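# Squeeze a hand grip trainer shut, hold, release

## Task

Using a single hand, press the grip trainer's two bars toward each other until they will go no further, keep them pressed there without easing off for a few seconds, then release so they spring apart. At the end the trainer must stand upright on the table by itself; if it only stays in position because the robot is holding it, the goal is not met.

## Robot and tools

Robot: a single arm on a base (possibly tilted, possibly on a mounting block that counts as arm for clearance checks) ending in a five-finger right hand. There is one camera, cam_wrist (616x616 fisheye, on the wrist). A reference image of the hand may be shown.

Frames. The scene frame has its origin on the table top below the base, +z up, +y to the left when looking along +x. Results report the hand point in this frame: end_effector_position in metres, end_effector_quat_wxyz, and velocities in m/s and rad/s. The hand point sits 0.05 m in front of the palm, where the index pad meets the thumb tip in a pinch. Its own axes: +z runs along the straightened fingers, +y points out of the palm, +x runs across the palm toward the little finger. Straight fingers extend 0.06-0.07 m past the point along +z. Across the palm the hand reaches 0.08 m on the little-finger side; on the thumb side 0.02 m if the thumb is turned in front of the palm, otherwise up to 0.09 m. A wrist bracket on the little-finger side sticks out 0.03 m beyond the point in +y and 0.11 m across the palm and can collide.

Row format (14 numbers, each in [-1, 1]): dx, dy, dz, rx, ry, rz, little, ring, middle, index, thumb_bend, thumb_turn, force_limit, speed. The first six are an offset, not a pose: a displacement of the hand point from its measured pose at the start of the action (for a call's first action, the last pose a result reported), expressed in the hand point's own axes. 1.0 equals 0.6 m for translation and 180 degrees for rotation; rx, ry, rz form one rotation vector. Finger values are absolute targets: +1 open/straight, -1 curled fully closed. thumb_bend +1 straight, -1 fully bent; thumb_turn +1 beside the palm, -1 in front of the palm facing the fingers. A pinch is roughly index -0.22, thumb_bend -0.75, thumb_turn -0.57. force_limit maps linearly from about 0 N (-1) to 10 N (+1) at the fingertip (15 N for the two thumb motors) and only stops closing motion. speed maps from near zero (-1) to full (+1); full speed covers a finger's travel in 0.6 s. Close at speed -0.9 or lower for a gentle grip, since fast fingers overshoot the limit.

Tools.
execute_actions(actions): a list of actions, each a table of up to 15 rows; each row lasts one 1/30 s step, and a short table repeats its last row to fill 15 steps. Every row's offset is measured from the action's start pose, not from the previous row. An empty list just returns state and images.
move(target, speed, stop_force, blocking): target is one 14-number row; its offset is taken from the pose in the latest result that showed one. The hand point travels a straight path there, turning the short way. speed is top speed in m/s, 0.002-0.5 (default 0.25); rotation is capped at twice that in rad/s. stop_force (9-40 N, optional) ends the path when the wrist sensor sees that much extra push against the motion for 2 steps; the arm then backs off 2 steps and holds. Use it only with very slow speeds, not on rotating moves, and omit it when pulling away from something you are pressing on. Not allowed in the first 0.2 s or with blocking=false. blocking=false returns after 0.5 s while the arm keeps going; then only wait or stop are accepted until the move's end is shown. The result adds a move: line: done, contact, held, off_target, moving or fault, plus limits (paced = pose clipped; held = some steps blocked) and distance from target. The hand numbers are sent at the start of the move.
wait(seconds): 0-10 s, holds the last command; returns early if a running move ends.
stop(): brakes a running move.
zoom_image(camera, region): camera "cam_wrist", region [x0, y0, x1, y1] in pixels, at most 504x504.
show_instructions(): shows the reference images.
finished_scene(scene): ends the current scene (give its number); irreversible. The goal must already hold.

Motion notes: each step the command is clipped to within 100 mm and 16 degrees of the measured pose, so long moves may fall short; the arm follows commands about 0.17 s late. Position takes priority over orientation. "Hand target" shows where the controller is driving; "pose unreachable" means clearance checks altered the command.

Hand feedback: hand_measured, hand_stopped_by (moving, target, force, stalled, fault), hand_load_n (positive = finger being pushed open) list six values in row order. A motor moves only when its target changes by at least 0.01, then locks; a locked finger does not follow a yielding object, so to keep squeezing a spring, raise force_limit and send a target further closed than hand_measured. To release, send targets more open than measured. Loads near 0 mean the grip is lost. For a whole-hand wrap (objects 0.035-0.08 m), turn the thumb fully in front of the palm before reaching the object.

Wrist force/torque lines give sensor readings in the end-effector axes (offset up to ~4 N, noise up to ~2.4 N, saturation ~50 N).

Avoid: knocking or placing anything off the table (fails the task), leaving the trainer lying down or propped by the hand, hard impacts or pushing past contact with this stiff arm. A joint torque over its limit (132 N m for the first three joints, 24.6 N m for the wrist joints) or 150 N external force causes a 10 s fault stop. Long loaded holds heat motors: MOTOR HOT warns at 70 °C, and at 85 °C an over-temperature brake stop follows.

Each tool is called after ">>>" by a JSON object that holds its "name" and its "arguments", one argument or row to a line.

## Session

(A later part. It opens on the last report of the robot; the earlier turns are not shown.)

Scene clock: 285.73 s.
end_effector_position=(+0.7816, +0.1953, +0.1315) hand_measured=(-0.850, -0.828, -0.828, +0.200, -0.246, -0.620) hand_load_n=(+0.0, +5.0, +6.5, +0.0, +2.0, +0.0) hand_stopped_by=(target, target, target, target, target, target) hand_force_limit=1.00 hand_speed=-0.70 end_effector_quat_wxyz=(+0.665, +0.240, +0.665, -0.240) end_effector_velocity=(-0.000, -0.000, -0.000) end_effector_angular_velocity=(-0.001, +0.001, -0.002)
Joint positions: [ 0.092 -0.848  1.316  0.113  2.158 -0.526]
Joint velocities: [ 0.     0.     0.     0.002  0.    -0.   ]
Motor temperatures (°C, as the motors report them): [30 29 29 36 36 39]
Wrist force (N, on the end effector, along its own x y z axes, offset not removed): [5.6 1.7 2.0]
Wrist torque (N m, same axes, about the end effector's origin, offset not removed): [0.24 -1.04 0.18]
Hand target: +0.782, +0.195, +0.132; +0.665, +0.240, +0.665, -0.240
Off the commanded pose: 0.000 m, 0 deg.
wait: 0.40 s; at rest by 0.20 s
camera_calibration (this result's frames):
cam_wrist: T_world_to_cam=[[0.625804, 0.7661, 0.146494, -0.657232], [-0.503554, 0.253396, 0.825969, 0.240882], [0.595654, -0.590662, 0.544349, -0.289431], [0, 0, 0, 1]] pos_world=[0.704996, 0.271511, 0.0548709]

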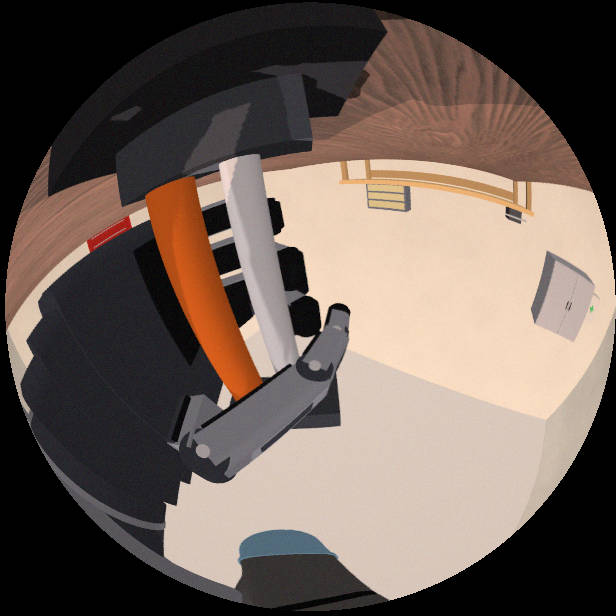

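>>> {"name": "execute_actions", "arguments": {
  "actions": [
    [[0,0,0,0,0,0,-0.88,-0.83,-0.83,0.2,-0.6,-0.62,1,-0.5]],
    [[0,0,0,0,0,0,-0.94,-0.9,-0.9,0.2,-0.6,-0.62,1,-0.7]]
  ]
}}

Scene clock: 293.63 s.
end_effector_position=(+0.7816, +0.1953, +0.1315) hand_measured=(-0.940, -0.894, -0.890, +0.200, -0.590, -0.620) hand_load_n=(+2.0, +10.0, +8.5, +0.0, +8.0, -1.0) hand_stopped_by=(target, force, force, target, moving, target) hand_force_limit=1.00 hand_speed=-0.70 end_effector_quat_wxyz=(+0.665, +0.240, +0.665, -0.240) end_effector_velocity=(+0.000, +0.001, +0.000) end_effector_angular_velocity=(+0.000, -0.001, +0.001)
Joint positions: [ 0.092 -0.848  1.316  0.113  2.158 -0.526]
Joint velocities: [-0.    -0.001 -0.    -0.001 -0.    -0.   ]
Motor temperatures (°C, as the motors report them): [30 29 29 36 36 39]
Wrist force (N, on the end effector, along its own x y z axes, offset not removed): [1.3 0.6 2.1]
Wrist torque (N m, same axes, about the end effector's origin, offset not removed): [0.23 -1.21 -0.10]
Hand target: +0.782, +0.195, +0.132; +0.665, +0.240, +0.665, -0.240
Off the commanded pose: 0.000 m, 0 deg.
camera_calibration (this result's frames):
cam_wrist: T_world_to_cam=[[0.625802, 0.766098, 0.146511, -0.657233], [-0.503605, 0.253426, 0.825928, 0.240908], [0.595612, -0.590651, 0.544406, -0.289419], [0, 0, 0, 1]] pos_world=[0.705001, 0.271507, 0.0548807]

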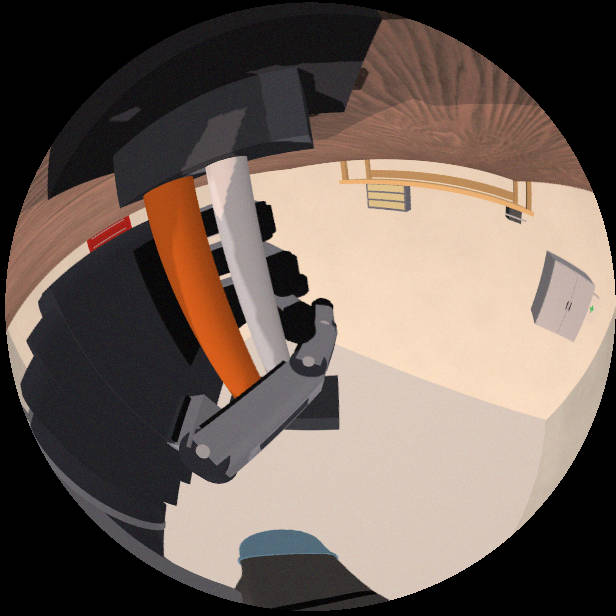

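>>> {"name": "execute_actions", "arguments": {
  "actions": [
    [[0,0,0,0,0,0,-1,-0.9,-0.9,0.2,-0.8,-0.62,1,-0.6]],
    [[0,0,0,0,0,0,-1,-0.95,-0.95,0.2,-0.8,-0.62,1,-0.7]]
  ]
}}

Scene clock: 306.57 s.
end_effector_position=(+0.7816, +0.1953, +0.1315) hand_measured=(-0.970, -0.922, -0.918, +0.200, -0.782, -0.620) hand_load_n=(+2.0, +10.0, +10.5, +0.0, +10.0, +0.5) hand_stopped_by=(force, force, force, target, stalled, target) hand_force_limit=1.00 hand_speed=-0.70 end_effector_quat_wxyz=(+0.665, +0.240, +0.665, -0.240) end_effector_velocity=(-0.000, -0.000, +0.000) end_effector_angular_velocity=(+0.001, +0.000, +0.000)
Joint positions: [ 0.092 -0.848  1.316  0.113  2.158 -0.526]
Joint velocities: [-0. -0.  0.  0. -0.  0.]
Motor temperatures (°C, as the motors report them): [30 29 29 36 36 39]
Wrist force (N, on the end effector, along its own x y z axes, offset not removed): [-3.1 0.4 2.3]
Wrist torque (N m, same axes, about the end effector's origin, offset not removed): [0.06 -1.20 -0.13]
Hand target: +0.782, +0.195, +0.132; +0.665, +0.240, +0.665, -0.240
Off the commanded pose: 0.000 m, 0 deg.
camera_calibration (this result's frames):
cam_wrist: T_world_to_cam=[[0.625805, 0.766097, 0.146502, -0.657233], [-0.503582, 0.253416, 0.825945, 0.240895], [0.595628, -0.590656, 0.544382, -0.289423], [0, 0, 0, 1]] pos_world=[0.704999, 0.271508, 0.0548767]

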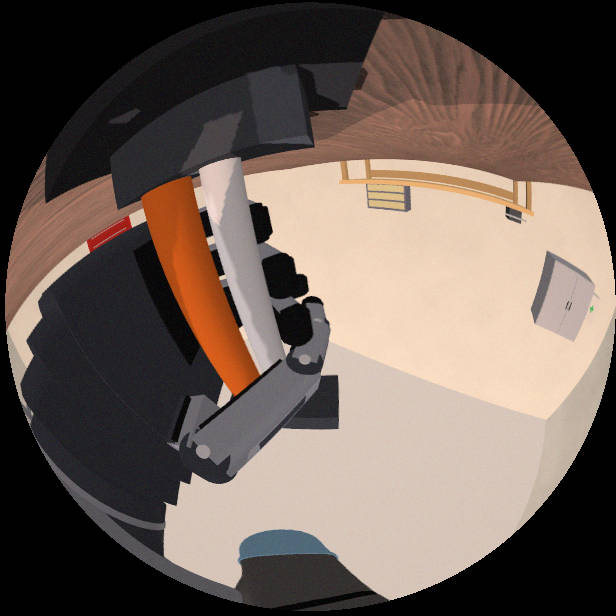

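Still moving; once more.

>>> {"name": "execute_actions", "arguments": {
  "actions": [
    [[0,0,0,0,0,0,-0.99,-0.95,-0.95,0.2,-1,-0.62,1,-0.6],[0,0,0,0,0,0,-1,-0.95,-0.95,0.2,-1,-0.62,1,-0.6]],
    [[0,0,0,0,0,0,-1,-1,-1,0.2,-1,-0.62,1,-0.7]]
  ]
}}

>>> {"name": "zoom_image", "arguments": {
  "camera": "cam_wrist",
  "region": [90, 50, 370, 330]
}}

Scene clock: 314.30 s.
end_effector_position=(+0.7816, +0.1953, +0.1315) hand_measured=(-0.996, -0.934, -0.936, +0.200, -0.944, -0.620) hand_load_n=(+7.5, +9.0, +11.0, +0.0, +13.5, +2.0) hand_stopped_by=(force, force, force, target, force, target) hand_force_limit=1.00 hand_speed=-0.70 end_effector_quat_wxyz=(+0.665, +0.240, +0.665, -0.240) end_effector_velocity=(+0.000, +0.001, +0.001) end_effector_angular_velocity=(+0.001, -0.001, +0.002)
Joint positions: [ 0.092 -0.848  1.316  0.113  2.158 -0.526]
Joint velocities: [-0.    -0.002 -0.001 -0.    -0.001 -0.   ]
Motor temperatures (°C, as the motors report them): [30 29 29 36 36 39]
Wrist force (N, on the end effector, along its own x y z axes, offset not removed): [-3.5 2.4 5.9]
Wrist torque (N m, same axes, about the end effector's origin, offset not removed): [0.34 -1.67 -0.09]
Hand target: +0.782, +0.195, +0.132; +0.665, +0.240, +0.665, -0.240
Off the commanded pose: 0.000 m, 0 deg.
camera_calibration (this result's frames):
cam_wrist: T_world_to_cam=[[0.625805, 0.766097, 0.146502, -0.657233], [-0.503582, 0.253416, 0.825945, 0.240895], [0.595628, -0.590656, 0.544382, -0.289423], [0, 0, 0, 1]] pos_world=[0.704999, 0.271508, 0.0548767]

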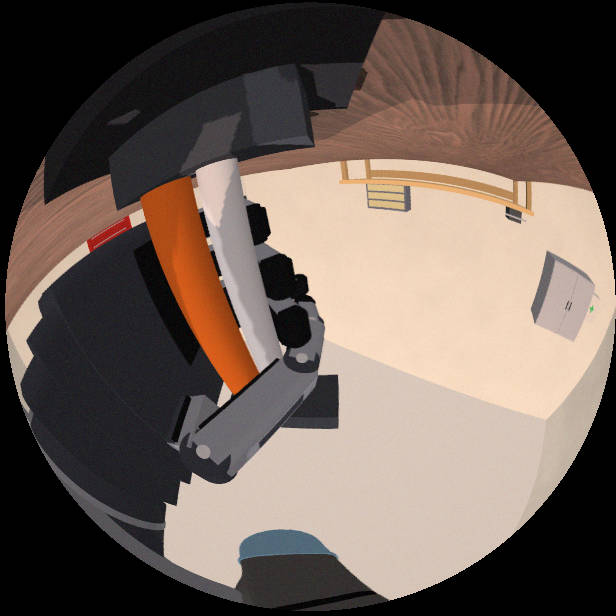

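Region (90, 50, 370, 330) of cam_wrist's 616x616 image, scaled by 1.800, with more detail than that image has.

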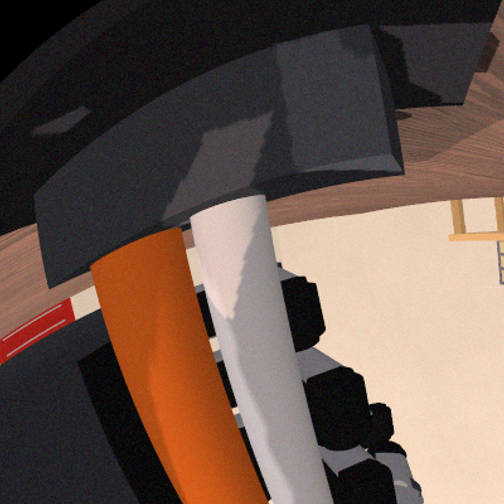

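>>> {"name": "execute_actions", "arguments": {
  "actions": [
    [[0,0,0,0,0,0,-1,-0.99,-0.99,0.2,-0.99,-0.62,1,0.3]]
  ]
}}

>>> {"name": "zoom_image", "arguments": {
  "camera": "cam_wrist",
  "region": [90, 50, 370, 330]
}}

Scene clock: 322.03 s.
end_effector_position=(+0.7816, +0.1953, +0.1315) hand_measured=(-0.996, -0.938, -0.936, +0.200, -0.964, -0.620) hand_load_n=(+6.5, +10.5, +10.5, +0.0, +14.5, +2.5) hand_stopped_by=(force, force, force, target, force, target) hand_force_limit=1.00 hand_speed=0.30 end_effector_quat_wxyz=(+0.665, +0.240, +0.665, -0.240) end_effector_velocity=(-0.000, -0.000, -0.000) end_effector_angular_velocity=(-0.000, -0.000, -0.000)
Joint positions: [ 0.092 -0.848  1.316  0.113  2.158 -0.526]
Joint velocities: [ 0.  0. -0. -0.  0. -0.]
Motor temperatures (°C, as the motors report them): [30 29 29 36 36 39]
Wrist force (N, on the end effector, along its own x y z axes, offset not removed): [-5.1 1.2 5.1]
Wrist torque (N m, same axes, about the end effector's origin, offset not removed): [0.15 -1.42 -0.19]
Hand target: +0.782, +0.195, +0.132; +0.665, +0.240, +0.665, -0.240
Off the commanded pose: 0.000 m, 0 deg.
camera_calibration (this result's frames):
cam_wrist: T_world_to_cam=[[0.625805, 0.766097, 0.146502, -0.657233], [-0.503582, 0.253416, 0.825945, 0.240895], [0.595628, -0.590656, 0.544382, -0.289423], [0, 0, 0, 1]] pos_world=[0.704999, 0.271508, 0.0548767]

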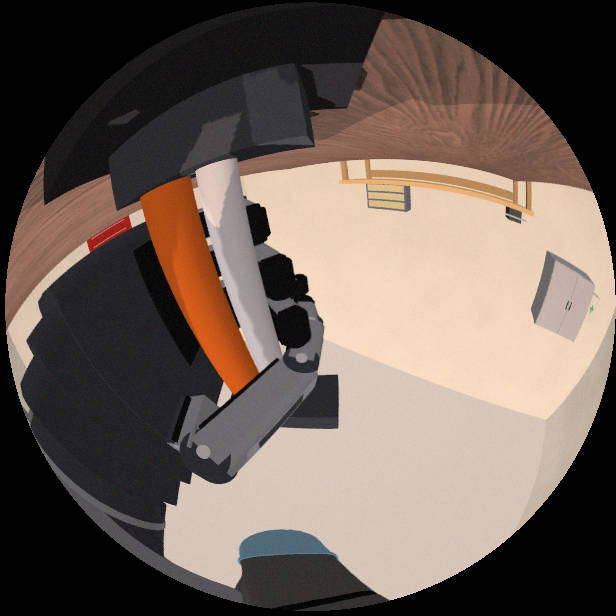

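Region (90, 50, 370, 330) of cam_wrist's 616x616 image, scaled by 1.800, with more detail than that image has.

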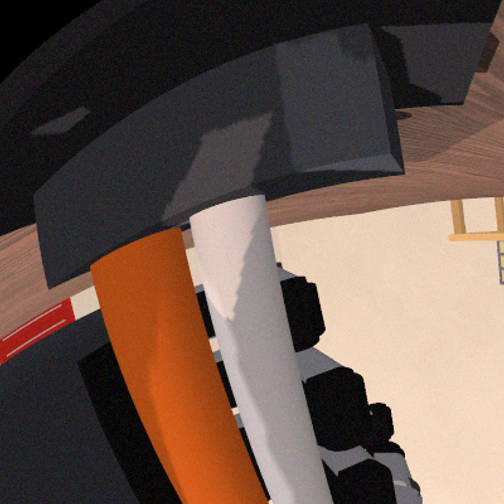

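>>> {"name": "wait", "arguments": {
  "seconds": 6
}}

>>> {"name": "execute_actions", "arguments": {
  "actions": [
    [[0,0,0,0,0,0,-0.93,-0.99,-0.99,0.2,-0.99,-0.62,1,-0.6]]
  ]
}}

Scene clock: 338.23 s.
end_effector_position=(+0.7816, +0.1953, +0.1315) hand_measured=(-0.996, -0.938, -0.936, +0.200, -0.964, -0.620) hand_load_n=(+6.5, +10.5, +10.5, +0.0, +14.5, +2.5) hand_stopped_by=(force, force, force, target, force, target) hand_force_limit=1.00 hand_speed=0.30 end_effector_quat_wxyz=(+0.665, +0.240, +0.665, -0.240) end_effector_velocity=(+0.000, -0.000, -0.000) end_effector_angular_velocity=(-0.000, -0.000, -0.000)
Joint positions: [ 0.092 -0.848  1.316  0.113  2.158 -0.526]
Joint velocities: [ 0.  0. -0. -0.  0.  0.]
Motor temperatures (°C, as the motors report them): [30 29 29 36 36 39]
Wrist force (N, on the end effector, along its own x y z axes, offset not removed): [-4.0 3.0 3.2]
Wrist torque (N m, same axes, about the end effector's origin, offset not removed): [0.52 -1.61 -0.07]
Hand target: +0.782, +0.195, +0.132; +0.665, +0.240, +0.665, -0.240
Off the commanded pose: 0.000 m, 0 deg.
wait: 6.00 s; at rest from the start
camera_calibration (this result's frames):
cam_wrist: T_world_to_cam=[[0.625805, 0.766097, 0.146502, -0.657233], [-0.503582, 0.253416, 0.825945, 0.240895], [0.595628, -0.590657, 0.544382, -0.289423], [0, 0, 0, 1]] pos_world=[0.704999, 0.271508, 0.0548767]

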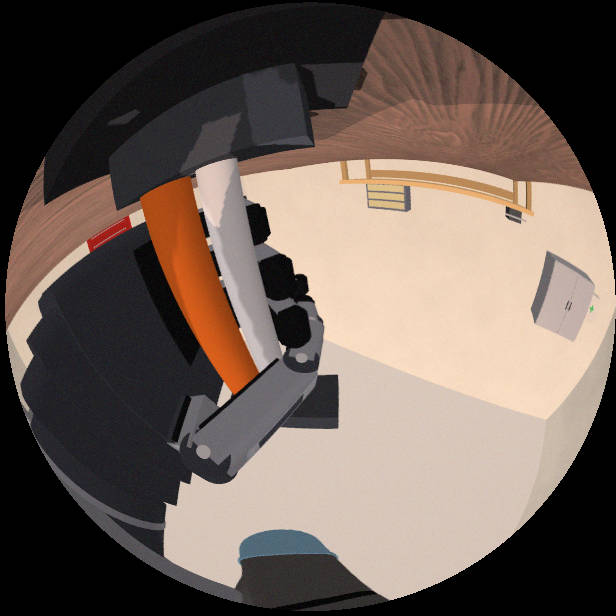

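Scene clock: 338.73 s.
end_effector_position=(+0.7816, +0.1953, +0.1315) hand_measured=(-0.930, -0.938, -0.936, +0.200, -0.964, -0.620) hand_load_n=(+0.0, +11.0, +11.0, +0.0, +14.5, +2.5) hand_stopped_by=(target, force, force, target, force, target) hand_force_limit=1.00 hand_speed=-0.60 end_effector_quat_wxyz=(+0.665, +0.240, +0.665, -0.240) end_effector_velocity=(-0.000, +0.000, +0.000) end_effector_angular_velocity=(+0.000, -0.001, +0.000)
Joint positions: [ 0.092 -0.848  1.316  0.113  2.158 -0.526]
Joint velocities: [-0.    -0.     0.    -0.     0.     0.001]
Motor temperatures (°C, as the motors report them): [30 29 29 36 36 39]
Wrist force (N, on the end effector, along its own x y z axes, offset not removed): [-6.6 0.5 0.9]
Wrist torque (N m, same axes, about the end effector's origin, offset not removed): [0.08 -0.79 -0.24]
Hand target: +0.782, +0.195, +0.132; +0.665, +0.240, +0.665, -0.240
Off the commanded pose: 0.000 m, 0 deg.
camera_calibration (this result's frames):
cam_wrist: T_world_to_cam=[[0.625805, 0.766097, 0.146502, -0.657233], [-0.503582, 0.253416, 0.825945, 0.240895], [0.595628, -0.590656, 0.544382, -0.289423], [0, 0, 0, 1]] pos_world=[0.704999, 0.271508, 0.0548767]

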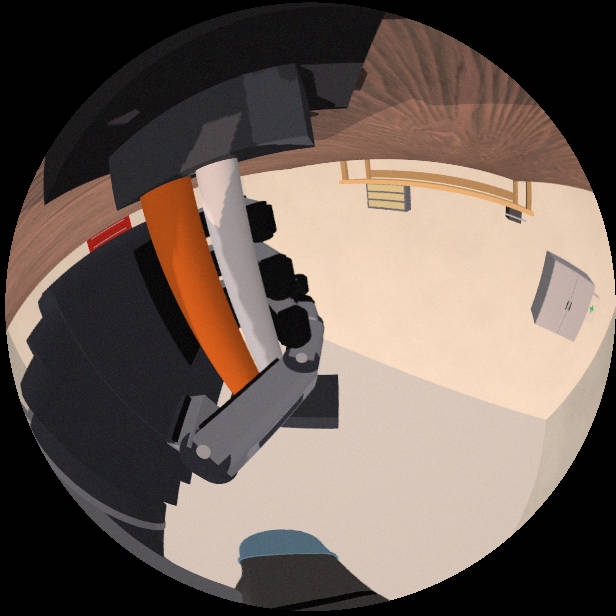

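>>> {"name": "execute_actions", "arguments": {
  "actions": [
    [[0,0,0,0,0,0,-0.8,-0.93,-0.93,0.2,0.8,-0.62,1,0.2],[0,0,0,0,0,0,-0.8,-0.93,-0.93,0.2,0.8,-0.62,1,0.2],[0,0,0,0,0,0,-0.8,-0.93,-0.93,0.2,0.8,-0.62,1,0.2],[0,0,0,0,0,0,-0.8,-0.92,-0.92,0.2,0.8,-0.62,1,0.2],[0,0,0,0,0,0,-0.8,-0.92,-0.92,0.2,0.8,-0.62,1,0.2],[0,0,0,0,0,0,-0.8,-0.92,-0.92,0.2,0.8,-0.62,1,0.2],[0,0,0,0,0,0,-0.8,-0.91,-0.91,0.2,0.8,-0.62,1,0.2],[0,0,0,0,0,0,-0.8,-0.91,-0.91,0.2,0.8,-0.62,1,0.2],[0,0,0,0,0,0,-0.8,-0.9,-0.9,0.2,0.8,-0.62,1,0.2],[0,0,0,0,0,0,-0.8,-0.9,-0.9,0.2,0.8,-0.62,1,0.2],[0,0,0,0,0,0,-0.8,-0.89,-0.89,0.2,0.8,-0.62,1,0.2],[0,0,0,0,0,0,-0.8,-0.88,-0.88,0.2,0.8,-0.62,1,0.2],[0,0,0,0,0,0,-0.8,-0.87,-0.87,0.2,0.8,-0.62,1,0.2],[0,0,0,0,0,0,-0.8,-0.86,-0.86,0.2,0.8,-0.62,1,0.2],[0,0,0,0,0,0,-0.8,-0.85,-0.85,0.2,0.8,-0.62,1,0.2]],
    [[0,0,0,0,0,0,0.2,-0.84,-0.84,0.2,0.8,-0.62,1,0.2],[0,0,0,0,0,0,0.2,-0.83,-0.83,0.2,0.8,-0.62,1,0.2],[0,0,0,0,0,0,0.2,-0.82,-0.82,0.2,0.8,-0.62,1,0.2],[0,0,0,0,0,0,0.2,-0.805,-0.805,0.2,0.8,-0.62,1,0.2],[0,0,0,0,0,0,0.2,-0.79,-0.79,0.2,0.8,-0.62,1,0.2],[0,0,0,0,0,0,0.2,-0.77,-0.77,0.2,0.8,-0.62,1,0.2],[0,0,0,0,0,0,0.2,-0.75,-0.75,0.2,0.8,-0.62,1,0.2],[0,0,0,0,0,0,0.2,-0.73,-0.73,0.2,0.8,-0.62,1,0.2],[0,0,0,0,0,0,0.2,-0.7,-0.7,0.2,0.8,-0.62,1,0.2],[0,0,0,0,0,0,0.2,0.2,0.2,0.2,0.8,-0.62,1,0.6]],
    [[0,0,0,0,0,0,0.2,0.2,0.2,0.2,1,-1,1,1],[0,0,0,0,0,0,0.2,0.2,0.2,0.2,1,-1,1,1],[0,0,0,0,0,0,0.2,0.2,0.2,0.2,1,-1,1,1],[0,-0.002,-0.002,0,0,0,0.2,0.2,0.2,0.2,1,-1,1,1],[0,-0.004,-0.005,0,0,0,0.2,0.2,0.2,0.2,1,-1,1,1],[0,-0.007,-0.009,0,0,0,0.2,0.2,0.2,0.2,1,-1,1,1],[0,-0.01,-0.013,0,0,0,0.2,0.2,0.2,0.2,1,-1,1,1],[0,-0.013,-0.017,0,0,0,0.2,0.2,0.2,0.2,1,-1,1,1],[0,-0.016,-0.02,0,0,0,0.2,0.2,0.2,0.2,1,-1,1,1],[0,-0.018,-0.022,0,0,0,0.2,0.2,0.2,0.2,1,-1,1,1]]
  ]
}}

>>> {"name": "wait", "arguments": {
  "seconds": 1
}}

Scene clock: 367.67 s.
end_effector_position=(+0.7673, +0.1954, +0.1314) hand_measured=(+0.200, +0.200, +0.200, +0.200, +1.000, -1.000) hand_load_n=(+0.0, +0.0, +0.0, +0.0, +0.0, +0.0) hand_stopped_by=(target, target, target, target, target, target) hand_force_limit=1.00 hand_speed=1.00 end_effector_quat_wxyz=(+0.665, +0.240, +0.665, -0.241) end_effector_velocity=(-0.023, -0.000, +0.001) end_effector_angular_velocity=(-0.001, -0.001, +0.002)
Joint positions: [ 0.097 -0.876  1.367  0.093  2.162 -0.523]
Joint velocities: [ 0.006 -0.047  0.086 -0.039  0.006  0.002]
Motor temperatures (°C, as the motors report them): [30 29 29 36 36 39]
Wrist force (N, on the end effector, along its own x y z axes, offset not removed): [5.0 2.4 -0.7]
Wrist torque (N m, same axes, about the end effector's origin, offset not removed): [0.45 -0.82 0.27]
Hand target: +0.765, +0.195, +0.131; +0.665, +0.240, +0.665, -0.240
Off the commanded pose: 0.003 m, 0 deg.
camera_calibration (this result's frames):
cam_wrist: T_world_to_cam=[[0.626194, 0.765777, 0.146512, -0.648626], [-0.503386, 0.253595, 0.826009, 0.233593], [0.595384, -0.590995, 0.544282, -0.280542], [0, 0, 0, 1]] pos_world=[0.690784, 0.271666, 0.054775]

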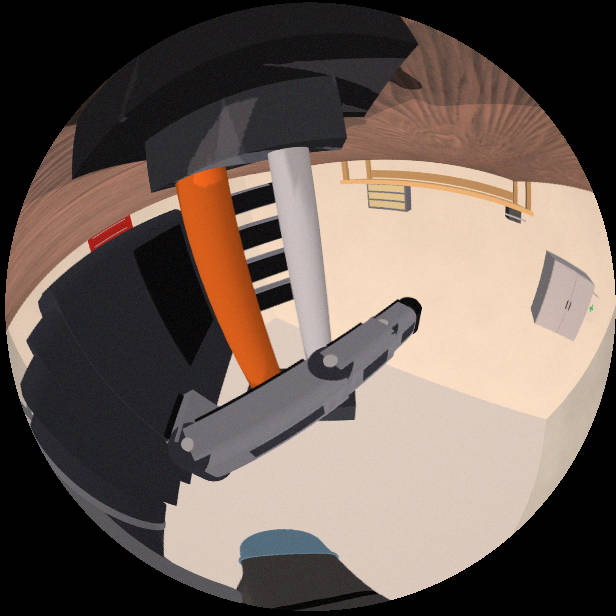

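Scene clock: 368.67 s.
end_effector_position=(+0.7646, +0.1954, +0.1315) hand_measured=(+0.200, +0.200, +0.200, +0.200, +1.000, -1.000) hand_load_n=(+0.0, +0.0, +0.0, +0.0, +0.0, +0.0) hand_stopped_by=(target, target, target, target, target, target) hand_force_limit=1.00 hand_speed=1.00 end_effector_quat_wxyz=(+0.665, +0.240, +0.665, -0.240) end_effector_velocity=(-0.001, -0.001, +0.000) end_effector_angular_velocity=(-0.001, -0.001, -0.003)
Joint positions: [ 0.097 -0.882  1.377  0.088  2.163 -0.522]
Joint velocities: [0.    0.001 0.    0.001 0.003 0.001]
Motor temperatures (°C, as the motors report them): [30 29 29 36 36 39]
Wrist force (N, on the end effector, along its own x y z axes, offset not removed): [4.3 1.5 0.7]
Wrist torque (N m, same axes, about the end effector's origin, offset not removed): [0.19 -0.73 0.14]
Hand target: +0.765, +0.195, +0.131; +0.665, +0.240, +0.665, -0.240
Off the commanded pose: 0.000 m, 0 deg.
wait: 1.00 s; at rest by 0.23 s
camera_calibration (this result's frames):
cam_wrist: T_world_to_cam=[[0.625902, 0.766015, 0.146521, -0.646758], [-0.503521, 0.25343, 0.825978, 0.232269], [0.595579, -0.590757, 0.544327, -0.279121], [0, 0, 0, 1]] pos_world=[0.687998, 0.27167, 0.0548472]

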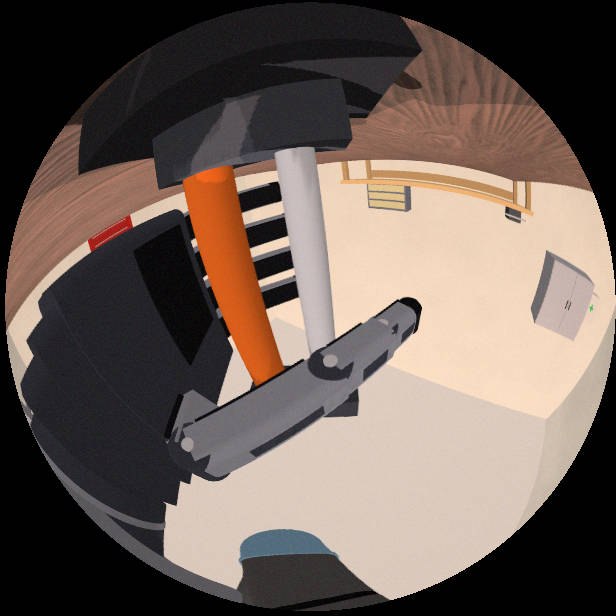

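>>> {"name": "finished_scene", "arguments": {
  "scene": 2
}}

The scene is finished: the task was done.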